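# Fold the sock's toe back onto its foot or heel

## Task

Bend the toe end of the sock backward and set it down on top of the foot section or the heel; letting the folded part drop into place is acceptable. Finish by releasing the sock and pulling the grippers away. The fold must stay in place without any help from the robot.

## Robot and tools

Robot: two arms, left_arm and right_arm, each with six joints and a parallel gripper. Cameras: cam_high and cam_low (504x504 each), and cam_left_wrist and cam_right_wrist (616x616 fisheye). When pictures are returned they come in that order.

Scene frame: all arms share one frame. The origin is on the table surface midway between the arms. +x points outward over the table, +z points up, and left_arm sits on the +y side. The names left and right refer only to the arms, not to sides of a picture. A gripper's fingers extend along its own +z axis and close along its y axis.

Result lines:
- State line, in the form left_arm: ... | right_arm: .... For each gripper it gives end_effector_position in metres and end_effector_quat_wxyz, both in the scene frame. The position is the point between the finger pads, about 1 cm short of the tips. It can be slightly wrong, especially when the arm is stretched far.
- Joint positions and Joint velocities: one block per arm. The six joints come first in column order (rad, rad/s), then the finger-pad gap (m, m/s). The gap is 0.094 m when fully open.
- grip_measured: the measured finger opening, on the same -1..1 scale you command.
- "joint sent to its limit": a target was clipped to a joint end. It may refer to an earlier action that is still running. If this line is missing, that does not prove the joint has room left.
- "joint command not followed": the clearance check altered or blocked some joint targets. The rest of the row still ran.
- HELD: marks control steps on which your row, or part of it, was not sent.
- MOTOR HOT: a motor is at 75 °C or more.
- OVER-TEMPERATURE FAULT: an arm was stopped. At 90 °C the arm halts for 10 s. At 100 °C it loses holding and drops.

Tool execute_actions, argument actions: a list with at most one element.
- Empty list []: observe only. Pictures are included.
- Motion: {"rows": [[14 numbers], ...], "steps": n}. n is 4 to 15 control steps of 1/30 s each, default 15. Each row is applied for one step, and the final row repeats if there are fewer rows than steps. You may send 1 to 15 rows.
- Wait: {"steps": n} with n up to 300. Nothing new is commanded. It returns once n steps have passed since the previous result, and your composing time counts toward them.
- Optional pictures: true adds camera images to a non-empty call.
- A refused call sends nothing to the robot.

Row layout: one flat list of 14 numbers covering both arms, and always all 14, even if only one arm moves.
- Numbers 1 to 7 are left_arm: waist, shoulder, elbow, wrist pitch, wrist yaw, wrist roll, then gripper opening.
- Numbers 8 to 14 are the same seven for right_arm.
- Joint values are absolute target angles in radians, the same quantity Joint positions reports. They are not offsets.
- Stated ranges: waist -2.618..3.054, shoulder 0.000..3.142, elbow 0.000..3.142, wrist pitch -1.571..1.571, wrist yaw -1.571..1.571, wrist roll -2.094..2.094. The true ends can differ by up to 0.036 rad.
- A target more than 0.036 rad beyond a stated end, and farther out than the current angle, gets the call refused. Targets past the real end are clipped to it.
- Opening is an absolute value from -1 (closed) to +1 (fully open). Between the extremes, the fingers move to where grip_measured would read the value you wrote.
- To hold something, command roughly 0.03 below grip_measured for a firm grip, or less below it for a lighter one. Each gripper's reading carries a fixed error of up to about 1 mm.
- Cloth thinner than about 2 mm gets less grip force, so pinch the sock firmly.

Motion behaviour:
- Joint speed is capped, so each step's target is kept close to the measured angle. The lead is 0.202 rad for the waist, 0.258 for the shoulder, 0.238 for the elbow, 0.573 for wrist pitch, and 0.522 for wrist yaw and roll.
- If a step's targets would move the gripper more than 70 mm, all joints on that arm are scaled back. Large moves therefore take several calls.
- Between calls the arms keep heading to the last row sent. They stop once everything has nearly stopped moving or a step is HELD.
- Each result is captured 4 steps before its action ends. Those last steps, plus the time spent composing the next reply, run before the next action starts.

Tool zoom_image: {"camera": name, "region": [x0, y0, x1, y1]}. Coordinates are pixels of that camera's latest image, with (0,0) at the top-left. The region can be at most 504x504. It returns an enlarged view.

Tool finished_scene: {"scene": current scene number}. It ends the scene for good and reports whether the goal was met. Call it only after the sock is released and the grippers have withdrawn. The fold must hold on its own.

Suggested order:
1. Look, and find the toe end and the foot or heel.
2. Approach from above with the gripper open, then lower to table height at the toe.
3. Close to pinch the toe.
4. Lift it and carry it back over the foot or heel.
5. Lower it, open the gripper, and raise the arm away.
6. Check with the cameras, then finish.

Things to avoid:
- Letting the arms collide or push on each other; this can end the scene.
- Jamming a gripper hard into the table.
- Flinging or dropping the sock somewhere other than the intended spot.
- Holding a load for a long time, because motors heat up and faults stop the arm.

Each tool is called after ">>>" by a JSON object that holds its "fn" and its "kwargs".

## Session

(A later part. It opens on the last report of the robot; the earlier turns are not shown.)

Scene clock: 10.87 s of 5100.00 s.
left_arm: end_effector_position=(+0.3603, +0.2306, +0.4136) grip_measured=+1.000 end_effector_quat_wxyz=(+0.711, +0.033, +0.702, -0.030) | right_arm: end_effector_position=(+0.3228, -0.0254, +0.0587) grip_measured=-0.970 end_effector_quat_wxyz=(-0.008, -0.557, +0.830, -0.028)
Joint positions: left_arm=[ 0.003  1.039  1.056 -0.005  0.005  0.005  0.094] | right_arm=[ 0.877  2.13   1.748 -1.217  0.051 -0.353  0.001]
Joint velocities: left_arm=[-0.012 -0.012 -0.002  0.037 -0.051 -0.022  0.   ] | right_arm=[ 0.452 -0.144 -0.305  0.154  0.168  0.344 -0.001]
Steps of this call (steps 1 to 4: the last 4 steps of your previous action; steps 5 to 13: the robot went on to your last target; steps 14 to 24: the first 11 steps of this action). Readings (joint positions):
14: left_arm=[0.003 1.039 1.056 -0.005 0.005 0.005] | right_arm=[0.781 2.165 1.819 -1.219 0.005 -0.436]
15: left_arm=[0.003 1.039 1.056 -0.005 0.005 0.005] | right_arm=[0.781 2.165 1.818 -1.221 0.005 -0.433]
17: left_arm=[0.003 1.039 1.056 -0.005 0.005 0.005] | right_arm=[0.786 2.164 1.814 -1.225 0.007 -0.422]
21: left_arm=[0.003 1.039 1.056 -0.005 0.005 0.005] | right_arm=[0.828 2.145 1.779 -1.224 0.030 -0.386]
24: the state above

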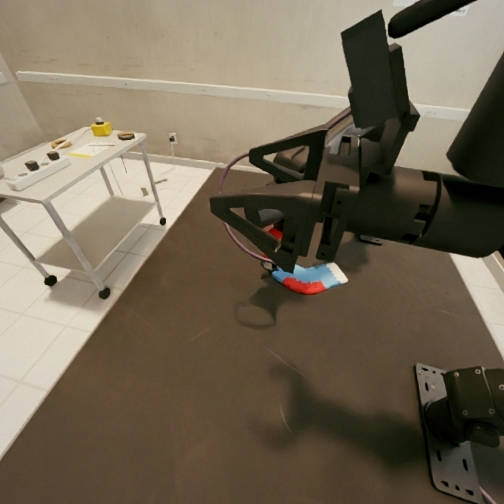

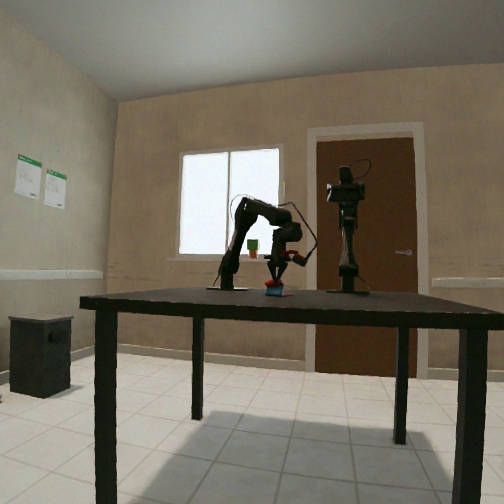

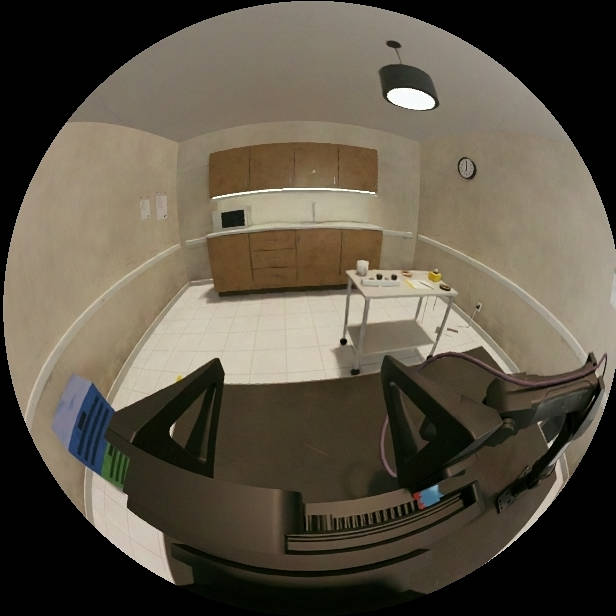

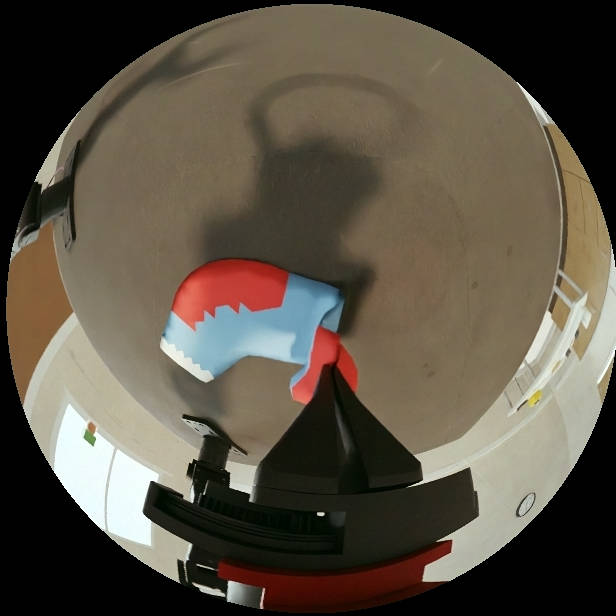

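>>> {"fn": "execute_actions", "kwargs": {"actions": [{"rows": [[0.003,1.039,1.056,-0.005,0.005,0.005,1,0.974,2.068,1.667,-1.134,0.141,-0.228,-1],[0.003,1.039,1.056,-0.005,0.005,0.005,1,0.986,2.068,1.657,-1.122,0.152,-0.216,-1],[0.003,1.039,1.056,-0.005,0.005,0.005,1,0.998,2.069,1.647,-1.111,0.163,-0.204,-1],[0.003,1.039,1.056,-0.005,0.005,0.005,1,1.010,2.070,1.636,-1.099,0.173,-0.192,-1],[0.003,1.039,1.056,-0.005,0.005,0.005,1,1.022,2.070,1.626,-1.087,0.184,-0.180,-1],[0.003,1.039,1.056,-0.005,0.005,0.005,1,1.034,2.071,1.616,-1.075,0.195,-0.168,-1],[0.003,1.039,1.056,-0.005,0.005,0.005,1,1.046,2.072,1.606,-1.064,0.206,-0.157,-1],[0.003,1.039,1.056,-0.005,0.005,0.005,1,1.058,2.072,1.596,-1.052,0.217,-0.145,-1],[0.003,1.039,1.056,-0.005,0.005,0.005,1,1.070,2.073,1.586,-1.040,0.228,-0.133,-1],[0.003,1.039,1.056,-0.005,0.005,0.005,1,1.082,2.074,1.575,-1.028,0.238,-0.121,-1],[0.003,1.039,1.056,-0.005,0.005,0.005,1,1.094,2.074,1.565,-1.016,0.249,-0.109,-1],[0.003,1.039,1.056,-0.005,0.005,0.005,1,1.106,2.075,1.555,-1.005,0.26,-0.097,-1]], "steps": 15}]}}

>>> {"fn": "execute_actions", "kwargs": {"actions": [{"steps": 10}], "pictures": true}}

>>> {"fn": "zoom_image", "kwargs": {"camera": "cam_right_wrist", "region": [160, 220, 460, 450]}}

Scene clock: 11.70 s of 5100.00 s.
left_arm: end_effector_position=(+0.3603, +0.2306, +0.4136) grip_measured=+1.000 end_effector_quat_wxyz=(+0.711, +0.033, +0.702, -0.030) | right_arm: end_effector_position=(+0.2799, -0.0018, +0.0342) grip_measured=-0.970 end_effector_quat_wxyz=(+0.032, -0.556, +0.825, -0.097)
Joint positions: left_arm=[ 0.003  1.039  1.056 -0.005  0.005  0.005  0.094] | right_arm=[ 1.066  2.102  1.592 -1.082  0.203 -0.166  0.001]
Joint velocities: left_arm=[-0.007 -0.012 -0.002  0.007 -0.095 -0.037  0.   ] | right_arm=[ 0.374  0.002 -0.305  0.33   0.256  0.271  0.001]
Steps of this call (steps 1 to 4: the last 4 steps of your previous action; steps 5 to 14: the robot went on to your last target; steps 15 to 25: the first 11 steps of this action). Readings (joint positions):
15: left_arm=[0.003 1.039 1.056 -0.005 0.005 0.005] | right_arm=[0.966 2.108 1.685 -1.169 0.123 -0.253]
16: left_arm=[0.003 1.039 1.056 -0.005 0.005 0.005] | right_arm=[0.968 2.107 1.682 -1.163 0.128 -0.249]
18: left_arm=[0.003 1.039 1.056 -0.005 0.005 0.005] | right_arm=[0.976 2.103 1.667 -1.147 0.143 -0.235]
22: left_arm=[0.003 1.039 1.056 -0.005 0.005 0.005] | right_arm=[1.022 2.102 1.624 -1.112 0.177 -0.198]
25: the state above

Scene clock: 12.03 s of 5100.00 s.
left_arm: end_effector_position=(+0.3603, +0.2306, +0.4136) grip_measured=+1.000 end_effector_quat_wxyz=(+0.711, +0.033, +0.702, -0.030) | right_arm: end_effector_position=(+0.2734, +0.0069, +0.0286) grip_measured=-0.970 end_effector_quat_wxyz=(+0.054, -0.551, +0.825, -0.109)
Joint positions: left_arm=[ 0.003  1.039  1.056 -0.005  0.005  0.005  0.094] | right_arm=[ 1.11   2.102  1.562 -1.034  0.244 -0.115  0.001]
Joint velocities: left_arm=[ 0.002  0.027 -0.012 -0.007 -0.037  0.007  0.   ] | right_arm=[-0.002 -0.002  0.032  0.066  0.051  0.007 -0.   ]
Kept back: nothing.
Steps of this call (steps 1 to 4: the last 4 steps of your previous action; steps 5 to 10: the robot went on to your last target). Readings (joint positions):
1: left_arm=[0.003 1.039 1.056 -0.005 0.005 0.005] | right_arm=[1.080 2.102 1.581 -1.072 0.212 -0.156]
2: left_arm=[0.003 1.039 1.056 -0.005 0.005 0.005] | right_arm=[1.092 2.102 1.573 -1.063 0.219 -0.146]
4: left_arm=[0.003 1.039 1.056 -0.005 0.005 0.005] | right_arm=[1.108 2.102 1.563 -1.052 0.227 -0.133]
8: left_arm=[0.003 1.039 1.056 -0.005 0.005 0.005] | right_arm=[1.110 2.102 1.562 -1.038 0.241 -0.119]
10: the state above

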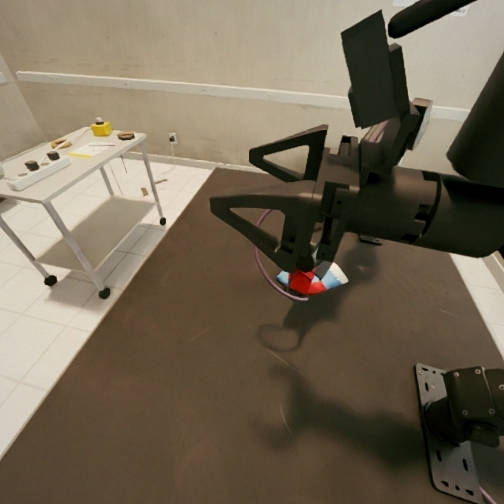

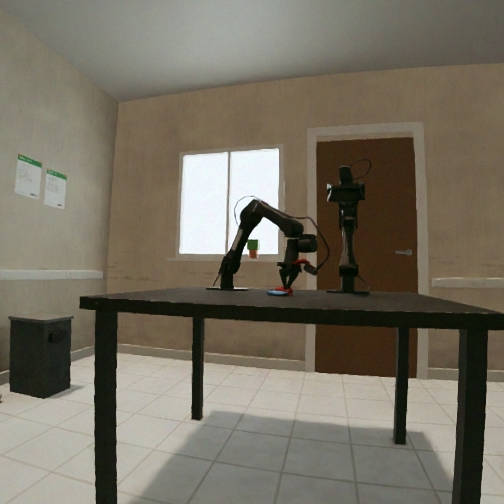

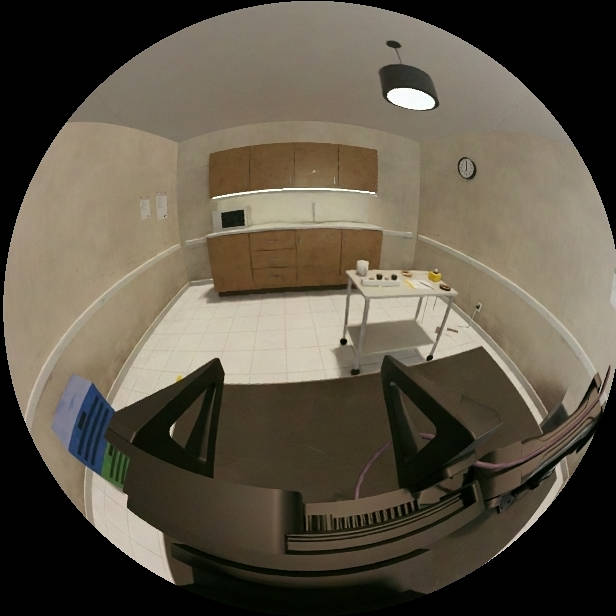

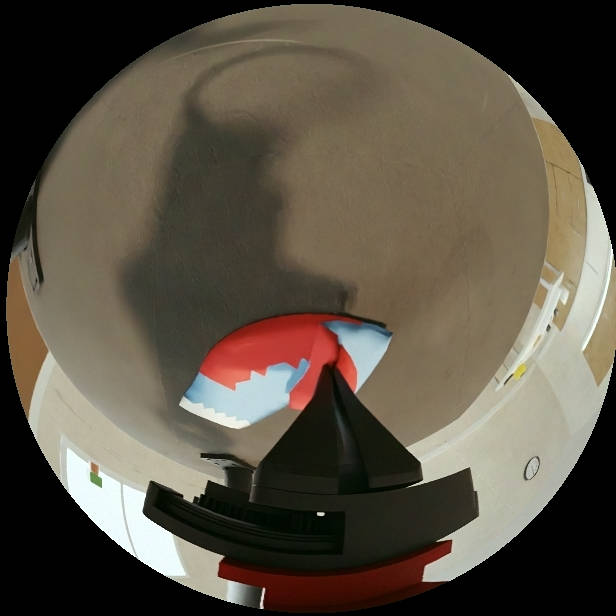

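Region (160, 220, 460, 450) of cam_right_wrist's 616x616 image, scaled by 1.680, with more detail than that image has; it fills the top 386 rows of this view, and the rest is white.

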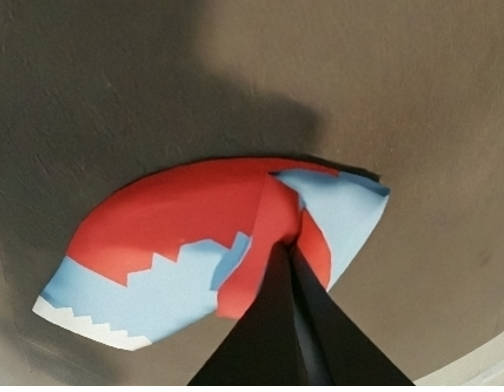

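>>> {"fn": "execute_actions", "kwargs": {"actions": [{"rows": [[0.003,1.039,1.056,-0.005,0.005,0.005,1,1.110,2.075,1.552,-1.000,0.29,-0.086,-1],[0.003,1.039,1.056,-0.005,0.005,0.005,1,1.120,2.075,1.546,-0.994,0.32,-0.076,-1],[0.003,1.039,1.056,-0.005,0.005,0.005,1,1.135,2.075,1.538,-0.988,0.35,-0.065,-1],[0.003,1.039,1.056,-0.005,0.005,0.005,1,1.150,2.075,1.530,-0.982,0.38,-0.054,-1],[0.003,1.039,1.056,-0.005,0.005,0.005,1,1.165,2.075,1.522,-0.976,0.41,-0.044,-1],[0.003,1.039,1.056,-0.005,0.005,0.005,1,1.180,2.075,1.514,-0.970,0.44,-0.033,-1],[0.003,1.039,1.056,-0.005,0.005,0.005,1,1.195,2.075,1.505,-0.963,0.47,-0.022,-1],[0.003,1.039,1.056,-0.005,0.005,0.005,1,1.210,2.075,1.497,-0.956,0.50,-0.011,-1],[0.003,1.039,1.056,-0.005,0.005,0.005,1,1.225,2.075,1.489,-0.949,0.53,0.0,-1],[0.003,1.039,1.056,-0.005,0.005,0.005,1,1.240,2.075,1.480,-0.940,0.56,0.01,-1],[0.003,1.039,1.056,-0.005,0.005,0.005,1,1.254,2.075,1.472,-0.930,0.59,0.023,-1],[0.003,1.039,1.056,-0.005,0.005,0.005,1,1.267,2.075,1.460,-0.918,0.62,0.036,-1],[0.003,1.039,1.056,-0.005,0.005,0.005,1,1.280,2.075,1.448,-0.906,0.65,0.049,-1],[0.003,1.039,1.056,-0.005,0.005,0.005,1,1.293,2.075,1.435,-0.894,0.68,0.062,-1],[0.003,1.039,1.056,-0.005,0.005,0.005,1,1.306,2.075,1.423,-0.881,0.71,0.075,-1]], "steps": 15}]}}

>>> {"fn": "execute_actions", "kwargs": {"actions": [{"rows": [[0.003,1.039,1.056,-0.005,0.005,0.005,1,1.319,2.075,1.411,-0.868,0.74,0.088,-1],[0.003,1.039,1.056,-0.005,0.005,0.005,1,1.332,2.075,1.399,-0.855,0.765,0.101,-1],[0.003,1.039,1.056,-0.005,0.005,0.005,1,1.345,2.075,1.387,-0.842,0.79,0.114,-1],[0.003,1.039,1.056,-0.005,0.005,0.005,1,1.358,2.075,1.374,-0.830,0.805,0.127,-1],[0.003,1.039,1.056,-0.005,0.005,0.005,1,1.370,2.075,1.362,-0.822,0.815,0.135,-1],[0.003,1.039,1.056,-0.005,0.005,0.005,1,1.380,2.075,1.350,-0.817,0.815,0.14,-1]], "steps": 15}], "pictures": true}}

>>> {"fn": "zoom_image", "kwargs": {"camera": "cam_right_wrist", "region": [160, 220, 460, 450]}}

>>> {"fn": "zoom_image", "kwargs": {"camera": "cam_low", "region": [240, 240, 340, 310]}}

Scene clock: 13.83 s of 5100.00 s.
left_arm: end_effector_position=(+0.3603, +0.2306, +0.4136) grip_measured=+1.000 end_effector_quat_wxyz=(+0.711, +0.033, +0.702, -0.030) | right_arm: end_effector_position=(+0.2669, +0.0082, +0.0264) grip_measured=-0.970 end_effector_quat_wxyz=(+0.117, -0.553, +0.801, -0.198)
Joint positions: left_arm=[ 0.003  1.039  1.056 -0.005  0.005  0.005  0.094] | right_arm=[ 1.22   2.102  1.496 -0.981  0.463 -0.034  0.001]
Joint velocities: left_arm=[-0.012  0.012 -0.027  0.037 -0.066 -0.022  0.   ] | right_arm=[ 0.51  -0.002 -0.242  0.256  0.74   0.315  0.001]
Steps of this call (steps 1 to 30: the robot went on to your last target; steps 31 to 43: nothing new was sent; steps 44 to 54: the first 11 steps of this action). Readings (joint positions):
44: left_arm=[0.003 1.039 1.056 -0.005 0.005 0.005] | right_arm=[1.110 2.102 1.562 -1.028 0.254 -0.108]
45: left_arm=[0.003 1.039 1.056 -0.005 0.005 0.005] | right_arm=[1.111 2.102 1.562 -1.027 0.263 -0.104]
47: left_arm=[0.003 1.039 1.056 -0.005 0.005 0.005] | right_arm=[1.117 2.102 1.556 -1.018 0.296 -0.093]
51: left_arm=[0.003 1.039 1.056 -0.005 0.005 0.005] | right_arm=[1.165 2.102 1.523 -0.997 0.388 -0.061]
54: the state above

Scene clock: 14.33 s of 5100.00 s.
left_arm: end_effector_position=(+0.3603, +0.2306, +0.4136) grip_measured=+1.000 end_effector_quat_wxyz=(+0.711, +0.033, +0.702, -0.030) | right_arm: end_effector_position=(+0.2505, +0.0123, +0.0256) grip_measured=-0.970 end_effector_quat_wxyz=(+0.235, -0.538, +0.756, -0.290)
Joint positions: left_arm=[ 0.003  1.039  1.056 -0.005  0.005  0.005  0.094] | right_arm=[ 1.381  2.102  1.357 -0.858  0.765  0.108  0.001]
Joint velocities: left_arm=[ 0.002 -0.027  0.012  0.007 -0.066  0.022  0.   ] | right_arm=[-0.012  0.002 -0.002  0.037  0.139  0.081 -0.   ]
Steps of this call (steps 1 to 4: the last 4 steps of your previous action; steps 5 to 15: the first 11 steps of this action). Readings (joint positions):
5: left_arm=[0.003 1.039 1.056 -0.005 0.005 0.005] | right_arm=[1.295 2.102 1.443 -0.933 0.599 0.022]
6: left_arm=[0.003 1.039 1.056 -0.005 0.005 0.005] | right_arm=[1.307 2.102 1.430 -0.922 0.627 0.034]
8: left_arm=[0.003 1.039 1.056 -0.005 0.005 0.005] | right_arm=[1.330 2.102 1.405 -0.900 0.680 0.058]
12: left_arm=[0.003 1.039 1.056 -0.005 0.005 0.005] | right_arm=[1.371 2.102 1.364 -0.866 0.746 0.096]
15: the state above

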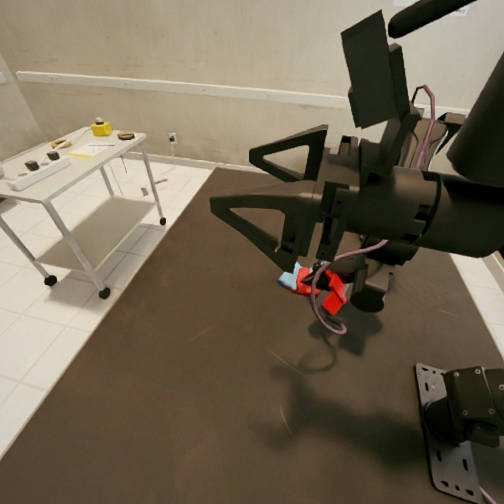

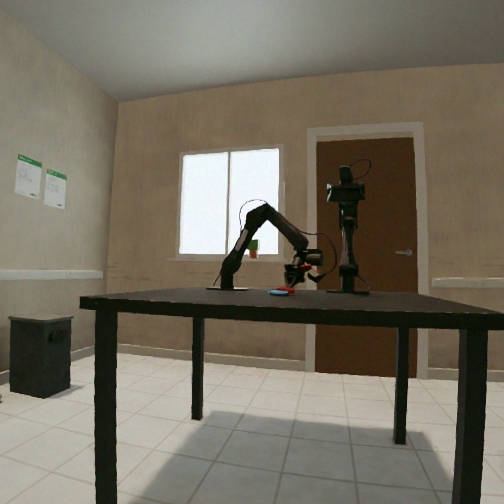

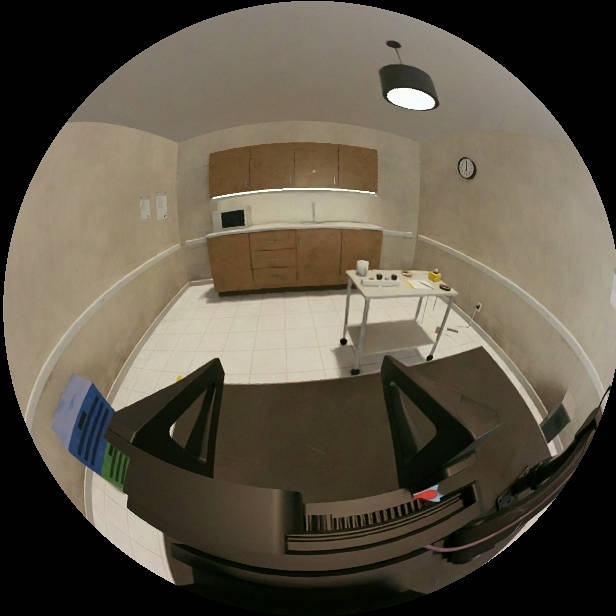

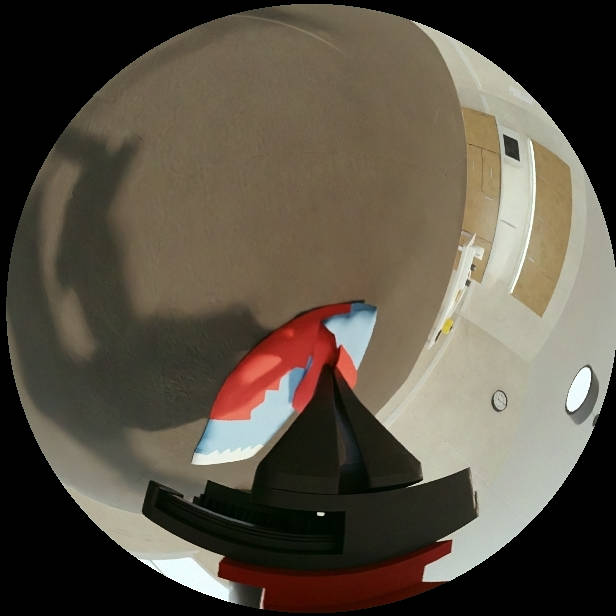

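Region (160, 220, 460, 450) of cam_right_wrist's 616x616 image, scaled by 1.680, with more detail than that image has; it fills the top 386 rows of this view, and the rest is white.

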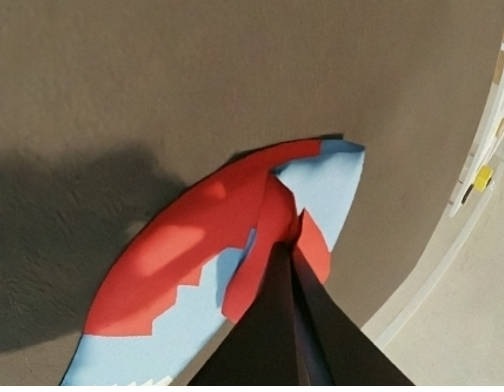

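Region (240, 240, 340, 310) of cam_low's 504x504 image, scaled by 5.040, with more detail than that image has; it fills the top 353 rows of this view, and the rest is white.

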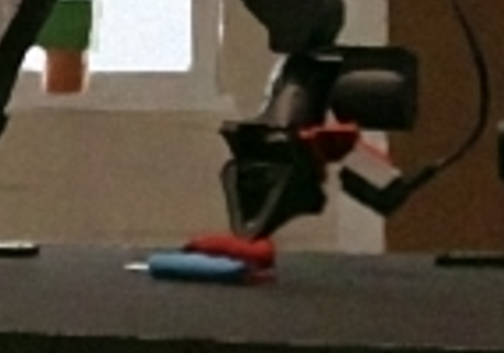

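>>> {"fn": "execute_actions", "kwargs": {"actions": [{"rows": [[0.003,1.039,1.056,-0.005,0.005,0.005,1,1.383,2.075,1.345,-0.805,0.845,0.14,-1],[0.003,1.039,1.056,-0.005,0.005,0.005,1,1.389,2.075,1.338,-0.793,0.875,0.14,-1],[0.003,1.039,1.056,-0.005,0.005,0.005,1,1.399,2.075,1.328,-0.781,0.905,0.14,-1],[0.003,1.039,1.056,-0.005,0.005,0.005,1,1.409,2.075,1.318,-0.769,0.935,0.14,-1],[0.003,1.039,1.056,-0.005,0.005,0.005,1,1.419,2.075,1.308,-0.757,0.965,0.14,-1],[0.003,1.039,1.056,-0.005,0.005,0.005,1,1.429,2.075,1.298,-0.745,0.995,0.14,-1],[0.003,1.039,1.056,-0.005,0.005,0.005,1,1.439,2.075,1.288,-0.733,1.025,0.14,-1],[0.003,1.039,1.056,-0.005,0.005,0.005,1,1.449,2.075,1.277,-0.721,1.055,0.14,-1],[0.003,1.039,1.056,-0.005,0.005,0.005,1,1.459,2.075,1.266,-0.709,1.085,0.14,-1],[0.003,1.039,1.056,-0.005,0.005,0.005,1,1.469,2.075,1.255,-0.697,1.11,0.14,-1],[0.003,1.039,1.056,-0.005,0.005,0.005,1,1.479,2.075,1.244,-0.688,1.13,0.14,-1],[0.003,1.039,1.056,-0.005,0.005,0.005,1,1.487,2.075,1.235,-0.68,1.13,0.14,-1],[0.003,1.039,1.056,-0.005,0.005,0.005,1,1.491,2.075,1.229,-0.68,1.13,0.14,-1]], "steps": 15}]}}

>>> {"fn": "execute_actions", "kwargs": {"actions": [{"steps": 12}], "pictures": true}}

>>> {"fn": "zoom_image", "kwargs": {"camera": "cam_high", "region": [260, 240, 400, 340]}}

>>> {"fn": "zoom_image", "kwargs": {"camera": "cam_low", "region": [240, 240, 340, 310]}}

Scene clock: 20.53 s of 5100.00 s.
left_arm: end_effector_position=(+0.3603, +0.2306, +0.4136) grip_measured=+1.000 end_effector_quat_wxyz=(+0.711, +0.033, +0.702, -0.030) | right_arm: end_effector_position=(+0.2513, +0.0154, +0.0397) grip_measured=-0.970 end_effector_quat_wxyz=(+0.328, -0.527, +0.702, -0.350)
Joint positions: left_arm=[ 0.003  1.039  1.056 -0.005  0.005  0.005  0.094] | right_arm=[ 1.454  2.102  1.273 -0.754  1.     0.124  0.001]
Joint velocities: left_arm=[-0.007 -0.017 -0.007 -0.066 -0.007 -0.007  0.   ] | right_arm=[ 0.33  -0.007 -0.325  0.315  0.637 -0.007 -0.   ]
Steps of this call (steps 1 to 4: the last 4 steps of your previous action; steps 5 to 30: the robot went on to your last target; steps 31 to 120: nothing new was sent; then 1.83 s passed at rest; steps 121 to 131: the first 11 steps of this action). Readings (joint positions):
121: left_arm=[0.003 1.039 1.056 -0.005 0.005 0.005] | right_arm=[1.381 2.102 1.357 -0.839 0.794 0.123]
122: left_arm=[0.003 1.039 1.056 -0.005 0.005 0.005] | right_arm=[1.381 2.102 1.356 -0.835 0.803 0.123]
124: left_arm=[0.003 1.039 1.056 -0.005 0.005 0.005] | right_arm=[1.384 2.102 1.347 -0.820 0.836 0.123]
128: left_arm=[0.003 1.039 1.056 -0.005 0.005 0.005] | right_arm=[1.417 2.102 1.307 -0.783 0.926 0.124]
131: the state above

Scene clock: 20.93 s of 5100.00 s.
left_arm: end_effector_position=(+0.3603, +0.2306, +0.4136) grip_measured=+1.000 end_effector_quat_wxyz=(+0.711, +0.033, +0.702, -0.030) | right_arm: end_effector_position=(+0.2465, +0.0189, +0.0469) grip_measured=-0.970 end_effector_quat_wxyz=(+0.367, -0.523, +0.675, -0.368)
Joint positions: left_arm=[ 0.003  1.039  1.056 -0.005  0.005  0.005  0.094] | right_arm=[ 1.491  2.102  1.238 -0.707  1.094  0.124  0.001]
Joint velocities: left_arm=[-0.007 -0.002  0.002  0.007  0.051 -0.022  0.   ] | right_arm=[-0.007 -0.007 -0.017  0.037  0.037 -0.022 -0.   ]
Kept back: nothing.
Steps of this call (steps 1 to 4: the last 4 steps of your previous action; steps 5 to 12: the robot went on to your last target). Readings (joint positions):
1: left_arm=[0.003 1.039 1.056 -0.005 0.005 0.005] | right_arm=[1.465 2.102 1.263 -0.744 1.021 0.124]
2: left_arm=[0.003 1.039 1.056 -0.005 0.005 0.005] | right_arm=[1.475 2.102 1.254 -0.736 1.037 0.124]
4: left_arm=[0.003 1.039 1.056 -0.005 0.005 0.005] | right_arm=[1.488 2.102 1.241 -0.726 1.058 0.124]
8: left_arm=[0.003 1.039 1.056 -0.005 0.005 0.005] | right_arm=[1.491 2.102 1.238 -0.713 1.083 0.124]
12: the state above

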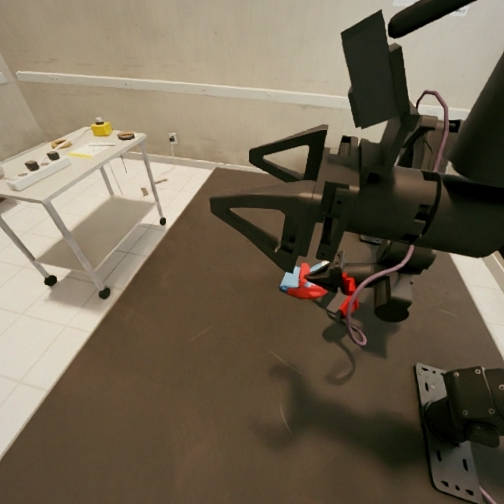

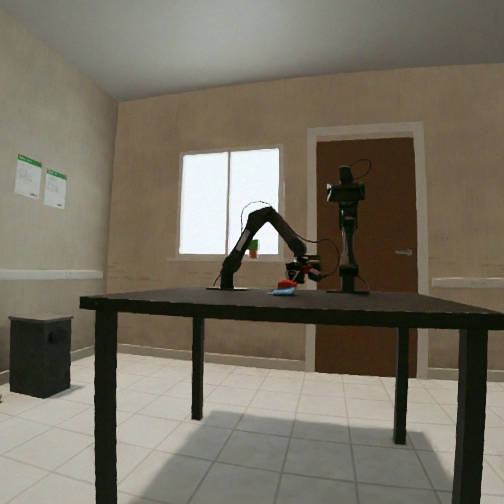

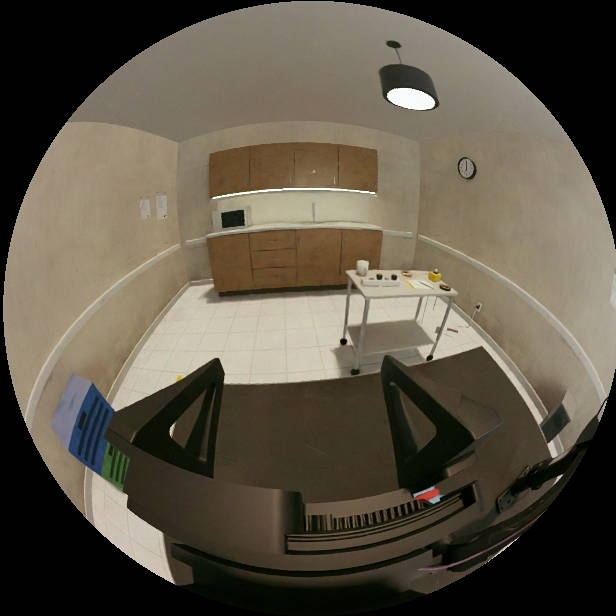

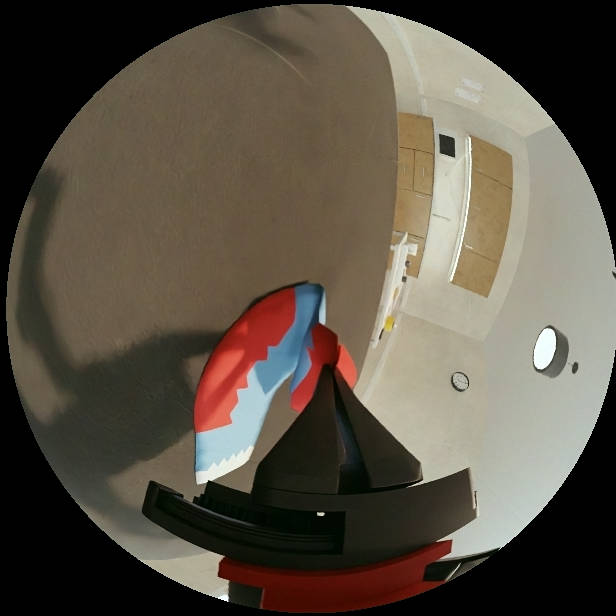

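Region (260, 240, 400, 340) of cam_high's 504x504 image, scaled by 3.600, with more detail than that image has; it fills the top 360 rows of this view, and the rest is white.

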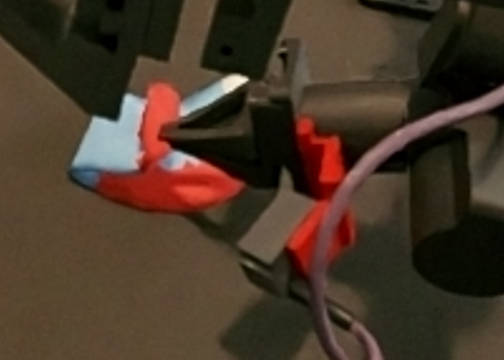

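Region (240, 240, 340, 310) of cam_low's 504x504 image, scaled by 5.040, with more detail than that image has; it fills the top 353 rows of this view, and the rest is white.

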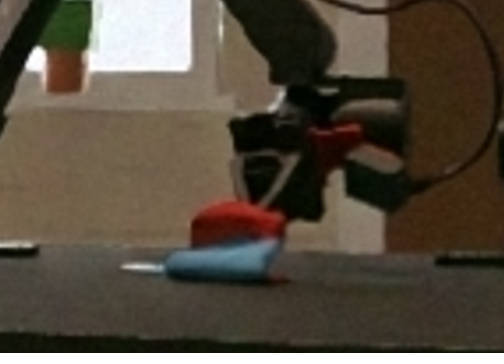

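>>> {"fn": "execute_actions", "kwargs": {"actions": [{"rows": [[0.003,1.039,1.056,-0.005,0.005,0.005,1,1.497,2.075,1.225,-0.68,1.12,0.14,-1],[0.003,1.039,1.056,-0.005,0.005,0.005,1,1.504,2.075,1.221,-0.68,1.12,0.14,-1],[0.003,1.039,1.056,-0.005,0.005,0.005,1,1.511,2.075,1.217,-0.68,1.12,0.14,-1],[0.003,1.039,1.056,-0.005,0.005,0.005,1,1.518,2.075,1.213,-0.68,1.12,0.14,-1],[0.003,1.039,1.056,-0.005,0.005,0.005,1,1.525,2.075,1.209,-0.68,1.12,0.14,-1],[0.003,1.039,1.056,-0.005,0.005,0.005,1,1.532,2.075,1.205,-0.68,1.12,0.14,-1],[0.003,1.039,1.056,-0.005,0.005,0.005,1,1.540,2.075,1.205,-0.68,1.12,0.14,-1],[0.003,1.039,1.056,-0.005,0.005,0.005,1,1.550,2.075,1.205,-0.68,1.12,0.14,-1],[0.003,1.039,1.056,-0.005,0.005,0.005,1,1.562,2.075,1.205,-0.68,1.12,0.14,-0.9],[0.003,1.039,1.056,-0.005,0.005,0.005,1,1.576,2.07,1.205,-0.68,1.12,0.14,-0.8],[0.003,1.039,1.056,-0.005,0.005,0.005,1,1.592,2.065,1.205,-0.68,1.12,0.14,-0.7],[0.003,1.039,1.056,-0.005,0.005,0.005,1,1.608,2.06,1.205,-0.68,1.12,0.14,-0.65],[0.003,1.039,1.056,-0.005,0.005,0.005,1,1.624,2.055,1.205,-0.68,1.12,0.14,-0.6],[0.003,1.039,1.056,-0.005,0.005,0.005,1,1.638,2.05,1.205,-0.68,1.12,0.14,-0.6],[0.003,1.039,1.056,-0.005,0.005,0.005,1,1.650,2.045,1.205,-0.68,1.12,0.14,-0.6]], "steps": 15}]}}

>>> {"fn": "execute_actions", "kwargs": {"actions": [{"steps": 10}], "pictures": true}}

>>> {"fn": "zoom_image", "kwargs": {"camera": "cam_high", "region": [260, 240, 400, 340]}}

Scene clock: 23.40 s of 5100.00 s.
left_arm: end_effector_position=(+0.3603, +0.2306, +0.4136) grip_measured=+1.000 end_effector_quat_wxyz=(+0.711, +0.033, +0.702, -0.030) | right_arm: end_effector_position=(+0.2249, +0.0251, +0.0432) grip_measured=-0.756 end_effector_quat_wxyz=(+0.376, -0.547, +0.654, -0.363)
Joint positions: left_arm=[ 0.003  1.039  1.056 -0.005  0.005  0.005  0.094] | right_arm=[ 1.555  2.102  1.214 -0.699  1.1    0.124  0.011]
Joint velocities: left_arm=[-0.012  0.002  0.007  0.022 -0.007  0.051  0.   ] | right_arm=[ 0.354  0.002  0.007  0.125 -0.007 -0.022  0.107]
Steps of this call (steps 1 to 30: the robot went on to your last target; steps 31 to 63: nothing new was sent; steps 64 to 74: the first 11 steps of this action). Readings (joint positions):
64: left_arm=[0.003 1.039 1.056 -0.005 0.005 0.005] | right_arm=[1.491 2.102 1.238 -0.703 1.101 0.124]
65: left_arm=[0.003 1.039 1.056 -0.005 0.005 0.005] | right_arm=[1.492 2.102 1.238 -0.703 1.101 0.124]
67: left_arm=[0.003 1.039 1.056 -0.005 0.005 0.005] | right_arm=[1.495 2.102 1.236 -0.701 1.101 0.124]
71: left_arm=[0.003 1.039 1.056 -0.005 0.005 0.005] | right_arm=[1.523 2.102 1.219 -0.699 1.101 0.124]
74: the state above

Scene clock: 23.73 s of 5100.00 s.
left_arm: end_effector_position=(+0.3603, +0.2306, +0.4136) grip_measured=+1.000 end_effector_quat_wxyz=(+0.711, +0.033, +0.702, -0.030) | right_arm: end_effector_position=(+0.1898, +0.0433, +0.0513) grip_measured=-0.602 end_effector_quat_wxyz=(-0.401, +0.574, -0.630, +0.336)
Joint positions: left_arm=[ 0.003  1.039  1.056 -0.005  0.005  0.005  0.094] | right_arm=[ 1.655  2.077  1.214 -0.698  1.1    0.124  0.019]
Joint velocities: left_arm=[ 0.002  0.027 -0.007 -0.037 -0.037  0.022  0.   ] | right_arm=[-0.027  0.002  0.007 -0.022  0.007 -0.037 -0.   ]
Kept back: nothing.
Steps of this call (steps 1 to 4: the last 4 steps of your previous action; steps 5 to 10: the robot went on to your last target). Readings (joint positions):
1: left_arm=[0.003 1.039 1.056 -0.005 0.005 0.005] | right_arm=[1.569 2.102 1.214 -0.699 1.100 0.124]
2: left_arm=[0.003 1.039 1.056 -0.005 0.005 0.005] | right_arm=[1.584 2.101 1.214 -0.699 1.100 0.124]
4: left_arm=[0.003 1.039 1.056 -0.005 0.005 0.005] | right_arm=[1.617 2.096 1.214 -0.699 1.100 0.124]
8: left_arm=[0.003 1.039 1.056 -0.005 0.005 0.005] | right_arm=[1.655 2.080 1.214 -0.698 1.100 0.124]
10: the state above

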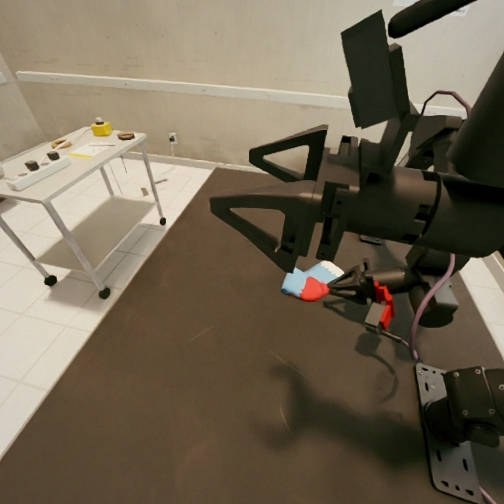

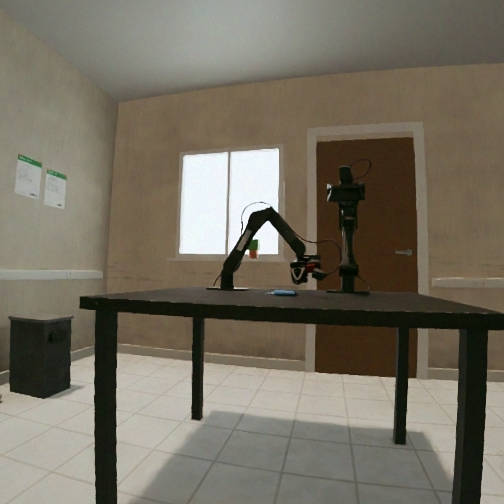

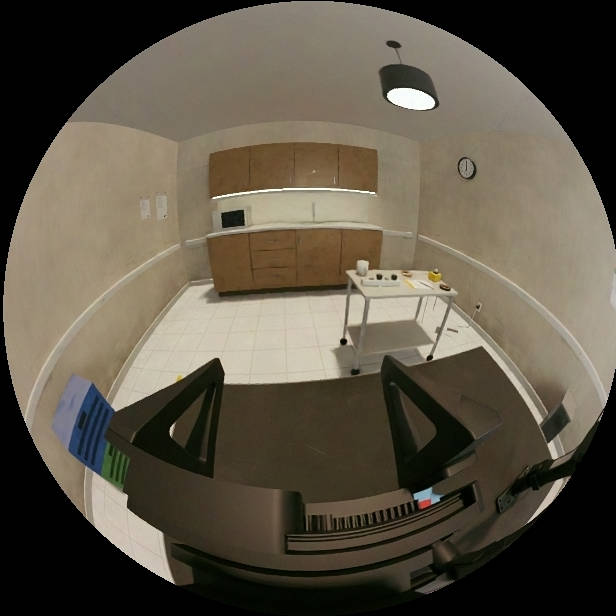

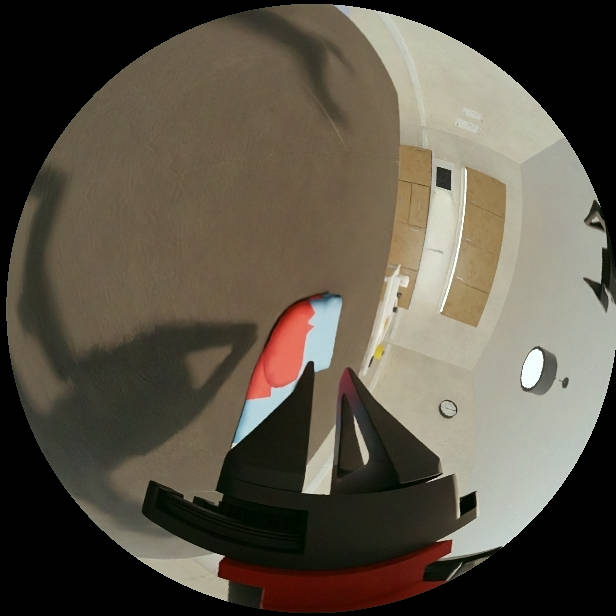

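Region (260, 240, 400, 340) of cam_high's 504x504 image, scaled by 3.600, with more detail than that image has; it fills the top 360 rows of this view, and the rest is white.

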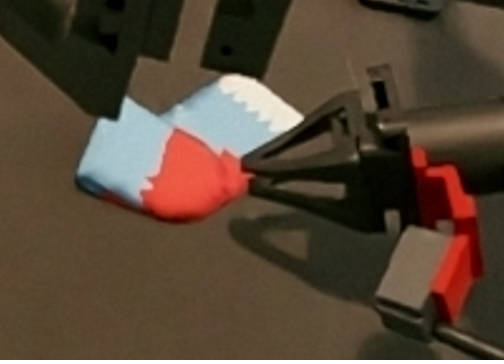

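>>> {"fn": "execute_actions", "kwargs": {"actions": [{"rows": [[0.003,1.039,1.056,-0.005,0.005,0.005,1,1.65,2.03,1.21,-0.69,1.11,0.14,-0.6],[0.003,1.039,1.056,-0.005,0.005,0.005,1,1.65,2.005,1.21,-0.69,1.10,0.14,-0.6],[0.003,1.039,1.056,-0.005,0.005,0.005,1,1.65,1.975,1.21,-0.69,1.08,0.14,-0.6],[0.003,1.039,1.056,-0.005,0.005,0.005,1,1.65,1.94,1.21,-0.69,1.05,0.14,-0.6],[0.003,1.039,1.056,-0.005,0.005,0.005,1,1.65,1.90,1.21,-0.70,1.02,0.14,-0.6],[0.003,1.039,1.056,-0.005,0.005,0.005,1,1.645,1.86,1.21,-0.71,0.99,0.14,-0.6],[0.003,1.039,1.056,-0.005,0.005,0.005,1,1.635,1.82,1.21,-0.72,0.96,0.14,-0.6],[0.003,1.039,1.056,-0.005,0.005,0.005,1,1.62,1.78,1.21,-0.73,0.93,0.14,-0.6],[0.003,1.039,1.056,-0.005,0.005,0.005,1,1.60,1.74,1.21,-0.74,0.90,0.14,-0.6],[0.003,1.039,1.056,-0.005,0.005,0.005,1,1.575,1.70,1.21,-0.75,0.88,0.14,-0.6],[0.003,1.039,1.056,-0.005,0.005,0.005,1,1.545,1.66,1.21,-0.76,0.86,0.14,-0.6],[0.003,1.039,1.056,-0.005,0.005,0.005,1,1.51,1.62,1.21,-0.77,0.84,0.14,-0.6],[0.003,1.039,1.056,-0.005,0.005,0.005,1,1.47,1.58,1.21,-0.78,0.82,0.14,-0.6],[0.003,1.039,1.056,-0.005,0.005,0.005,1,1.43,1.54,1.21,-0.79,0.81,0.14,-0.6],[0.003,1.039,1.056,-0.005,0.005,0.005,1,1.39,1.50,1.21,-0.80,0.80,0.14,-0.6]], "steps": 15}]}}

>>> {"fn": "execute_actions", "kwargs": {"actions": [{"rows": [[0.003,1.039,1.056,-0.005,0.005,0.005,1,1.35,1.46,1.21,-0.81,0.80,0.14,-0.6],[0.003,1.039,1.056,-0.005,0.005,0.005,1,1.31,1.425,1.21,-0.82,0.80,0.14,-0.6],[0.003,1.039,1.056,-0.005,0.005,0.005,1,1.27,1.39,1.21,-0.83,0.80,0.14,-0.6],[0.003,1.039,1.056,-0.005,0.005,0.005,1,1.23,1.36,1.21,-0.84,0.80,0.14,-0.6],[0.003,1.039,1.056,-0.005,0.005,0.005,1,1.19,1.335,1.21,-0.85,0.80,0.14,-0.6],[0.003,1.039,1.056,-0.005,0.005,0.005,1,1.155,1.315,1.21,-0.85,0.80,0.14,-0.6],[0.003,1.039,1.056,-0.005,0.005,0.005,1,1.125,1.30,1.21,-0.85,0.80,0.14,-0.6],[0.003,1.039,1.056,-0.005,0.005,0.005,1,1.10,1.29,1.21,-0.85,0.80,0.14,-0.6],[0.003,1.039,1.056,-0.005,0.005,0.005,1,1.085,1.285,1.21,-0.85,0.80,0.14,-0.6],[0.003,1.039,1.056,-0.005,0.005,0.005,1,1.08,1.28,1.21,-0.85,0.80,0.14,-0.6]], "steps": 15}], "pictures": true}}

>>> {"fn": "zoom_image", "kwargs": {"camera": "cam_high", "region": [260, 240, 400, 340]}}

Scene clock: 24.77 s of 5100.00 s.
left_arm: end_effector_position=(+0.3603, +0.2306, +0.4136) grip_measured=+1.000 end_effector_quat_wxyz=(+0.711, +0.033, +0.702, -0.030) | right_arm: end_effector_position=(+0.1893, +0.0453, +0.1302) grip_measured=-0.602 end_effector_quat_wxyz=(+0.419, -0.533, +0.709, -0.195)
Joint positions: left_arm=[ 0.003  1.039  1.056 -0.005  0.005  0.005  0.094] | right_arm=[ 1.611  1.766  1.211 -0.717  0.929  0.124  0.019]
Joint velocities: left_arm=[ 0.007  0.002  0.007  0.022 -0.051 -0.066  0.   ] | right_arm=[-0.608 -1.355  0.002 -0.168 -0.681  0.022 -0.001]
Steps of this call (steps 1 to 20: the robot went on to your last target; steps 21 to 31: the first 11 steps of this action). Readings (joint positions):
21: left_arm=[0.003 1.039 1.056 -0.005 0.005 0.005] | right_arm=[1.655 2.076 1.214 -0.698 1.099 0.124]
22: left_arm=[0.003 1.039 1.056 -0.005 0.005 0.005] | right_arm=[1.655 2.073 1.214 -0.698 1.095 0.124]
24: left_arm=[0.003 1.039 1.056 -0.005 0.005 0.005] | right_arm=[1.655 2.048 1.214 -0.698 1.075 0.124]
28: left_arm=[0.003 1.039 1.056 -0.005 0.005 0.005] | right_arm=[1.651 1.909 1.211 -0.707 0.997 0.124]
31: the state above

Scene clock: 25.27 s of 5100.00 s.
left_arm: end_effector_position=(+0.3603, +0.2306, +0.4136) grip_measured=+1.000 end_effector_quat_wxyz=(+0.711, +0.033, +0.702, -0.030) | right_arm: end_effector_position=(+0.3152, -0.1101, +0.2585) grip_measured=-0.602 end_effector_quat_wxyz=(+0.452, -0.269, +0.837, -0.149)
Joint positions: left_arm=[ 0.003  1.039  1.056 -0.005  0.005  0.005  0.094] | right_arm=[ 1.086  1.295  1.211 -0.831  0.809  0.126  0.019]
Joint velocities: left_arm=[-0.017  0.012  0.002 -0.007 -0.007  0.051  0.   ] | right_arm=[-0.237 -0.139 -0.012 -0.168  0.022 -0.007 -0.   ]
Steps of this call (steps 1 to 4: the last 4 steps of your previous action; steps 5 to 15: the first 11 steps of this action). Readings (joint positions):
5: left_arm=[0.003 1.039 1.056 -0.005 0.005 0.005] | right_arm=[1.428 1.556 1.211 -0.750 0.840 0.124]
6: left_arm=[0.003 1.039 1.056 -0.005 0.005 0.005] | right_arm=[1.383 1.519 1.211 -0.760 0.830 0.124]
8: left_arm=[0.003 1.039 1.056 -0.005 0.005 0.005] | right_arm=[1.297 1.447 1.211 -0.781 0.818 0.124]
12: left_arm=[0.003 1.039 1.056 -0.005 0.005 0.005] | right_arm=[1.148 1.332 1.211 -0.815 0.809 0.125]
15: the state above

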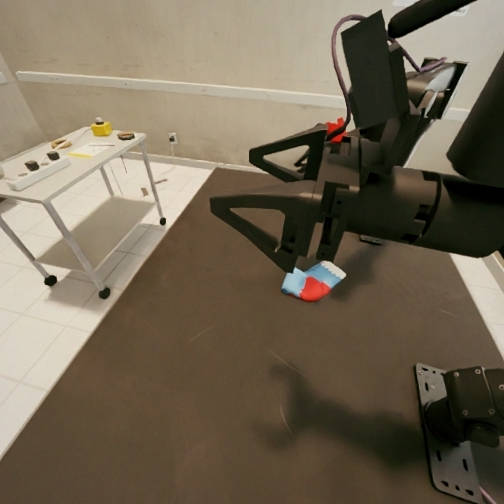

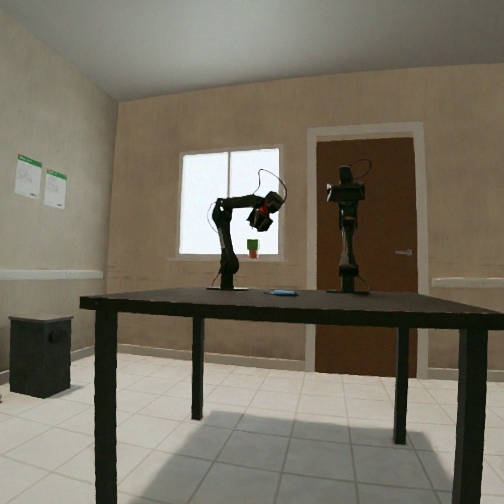

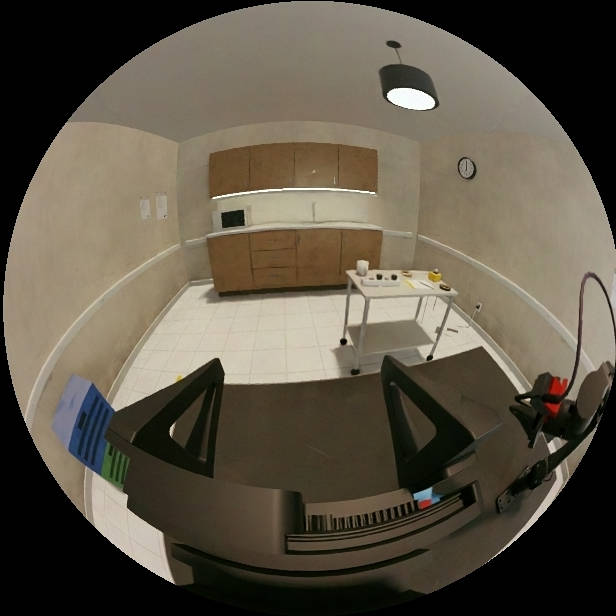

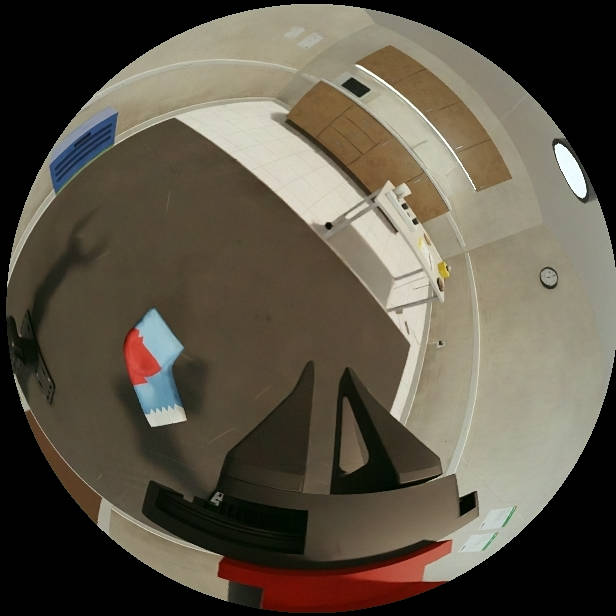

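Region (260, 240, 400, 340) of cam_high's 504x504 image, scaled by 3.600, with more detail than that image has; it fills the top 360 rows of this view, and the rest is white.

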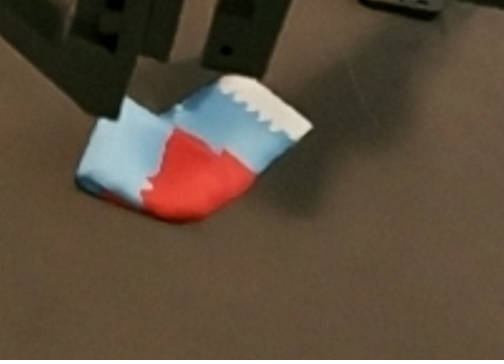

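>>> {"fn": "zoom_image", "kwargs": {"camera": "cam_right_wrist", "region": [100, 290, 220, 440]}}

Region (100, 290, 220, 440) of cam_right_wrist's 616x616 image, scaled by 3.360, with more detail than that image has; it fills the left 403 columns of this view, and the rest is white.

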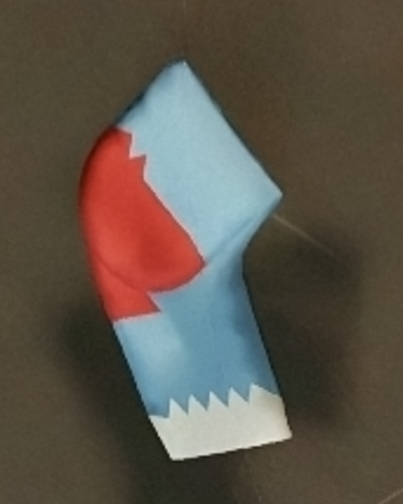

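>>> {"fn": "finished_scene", "kwargs": {"scene": 2}}

The scene is finished: the task was done.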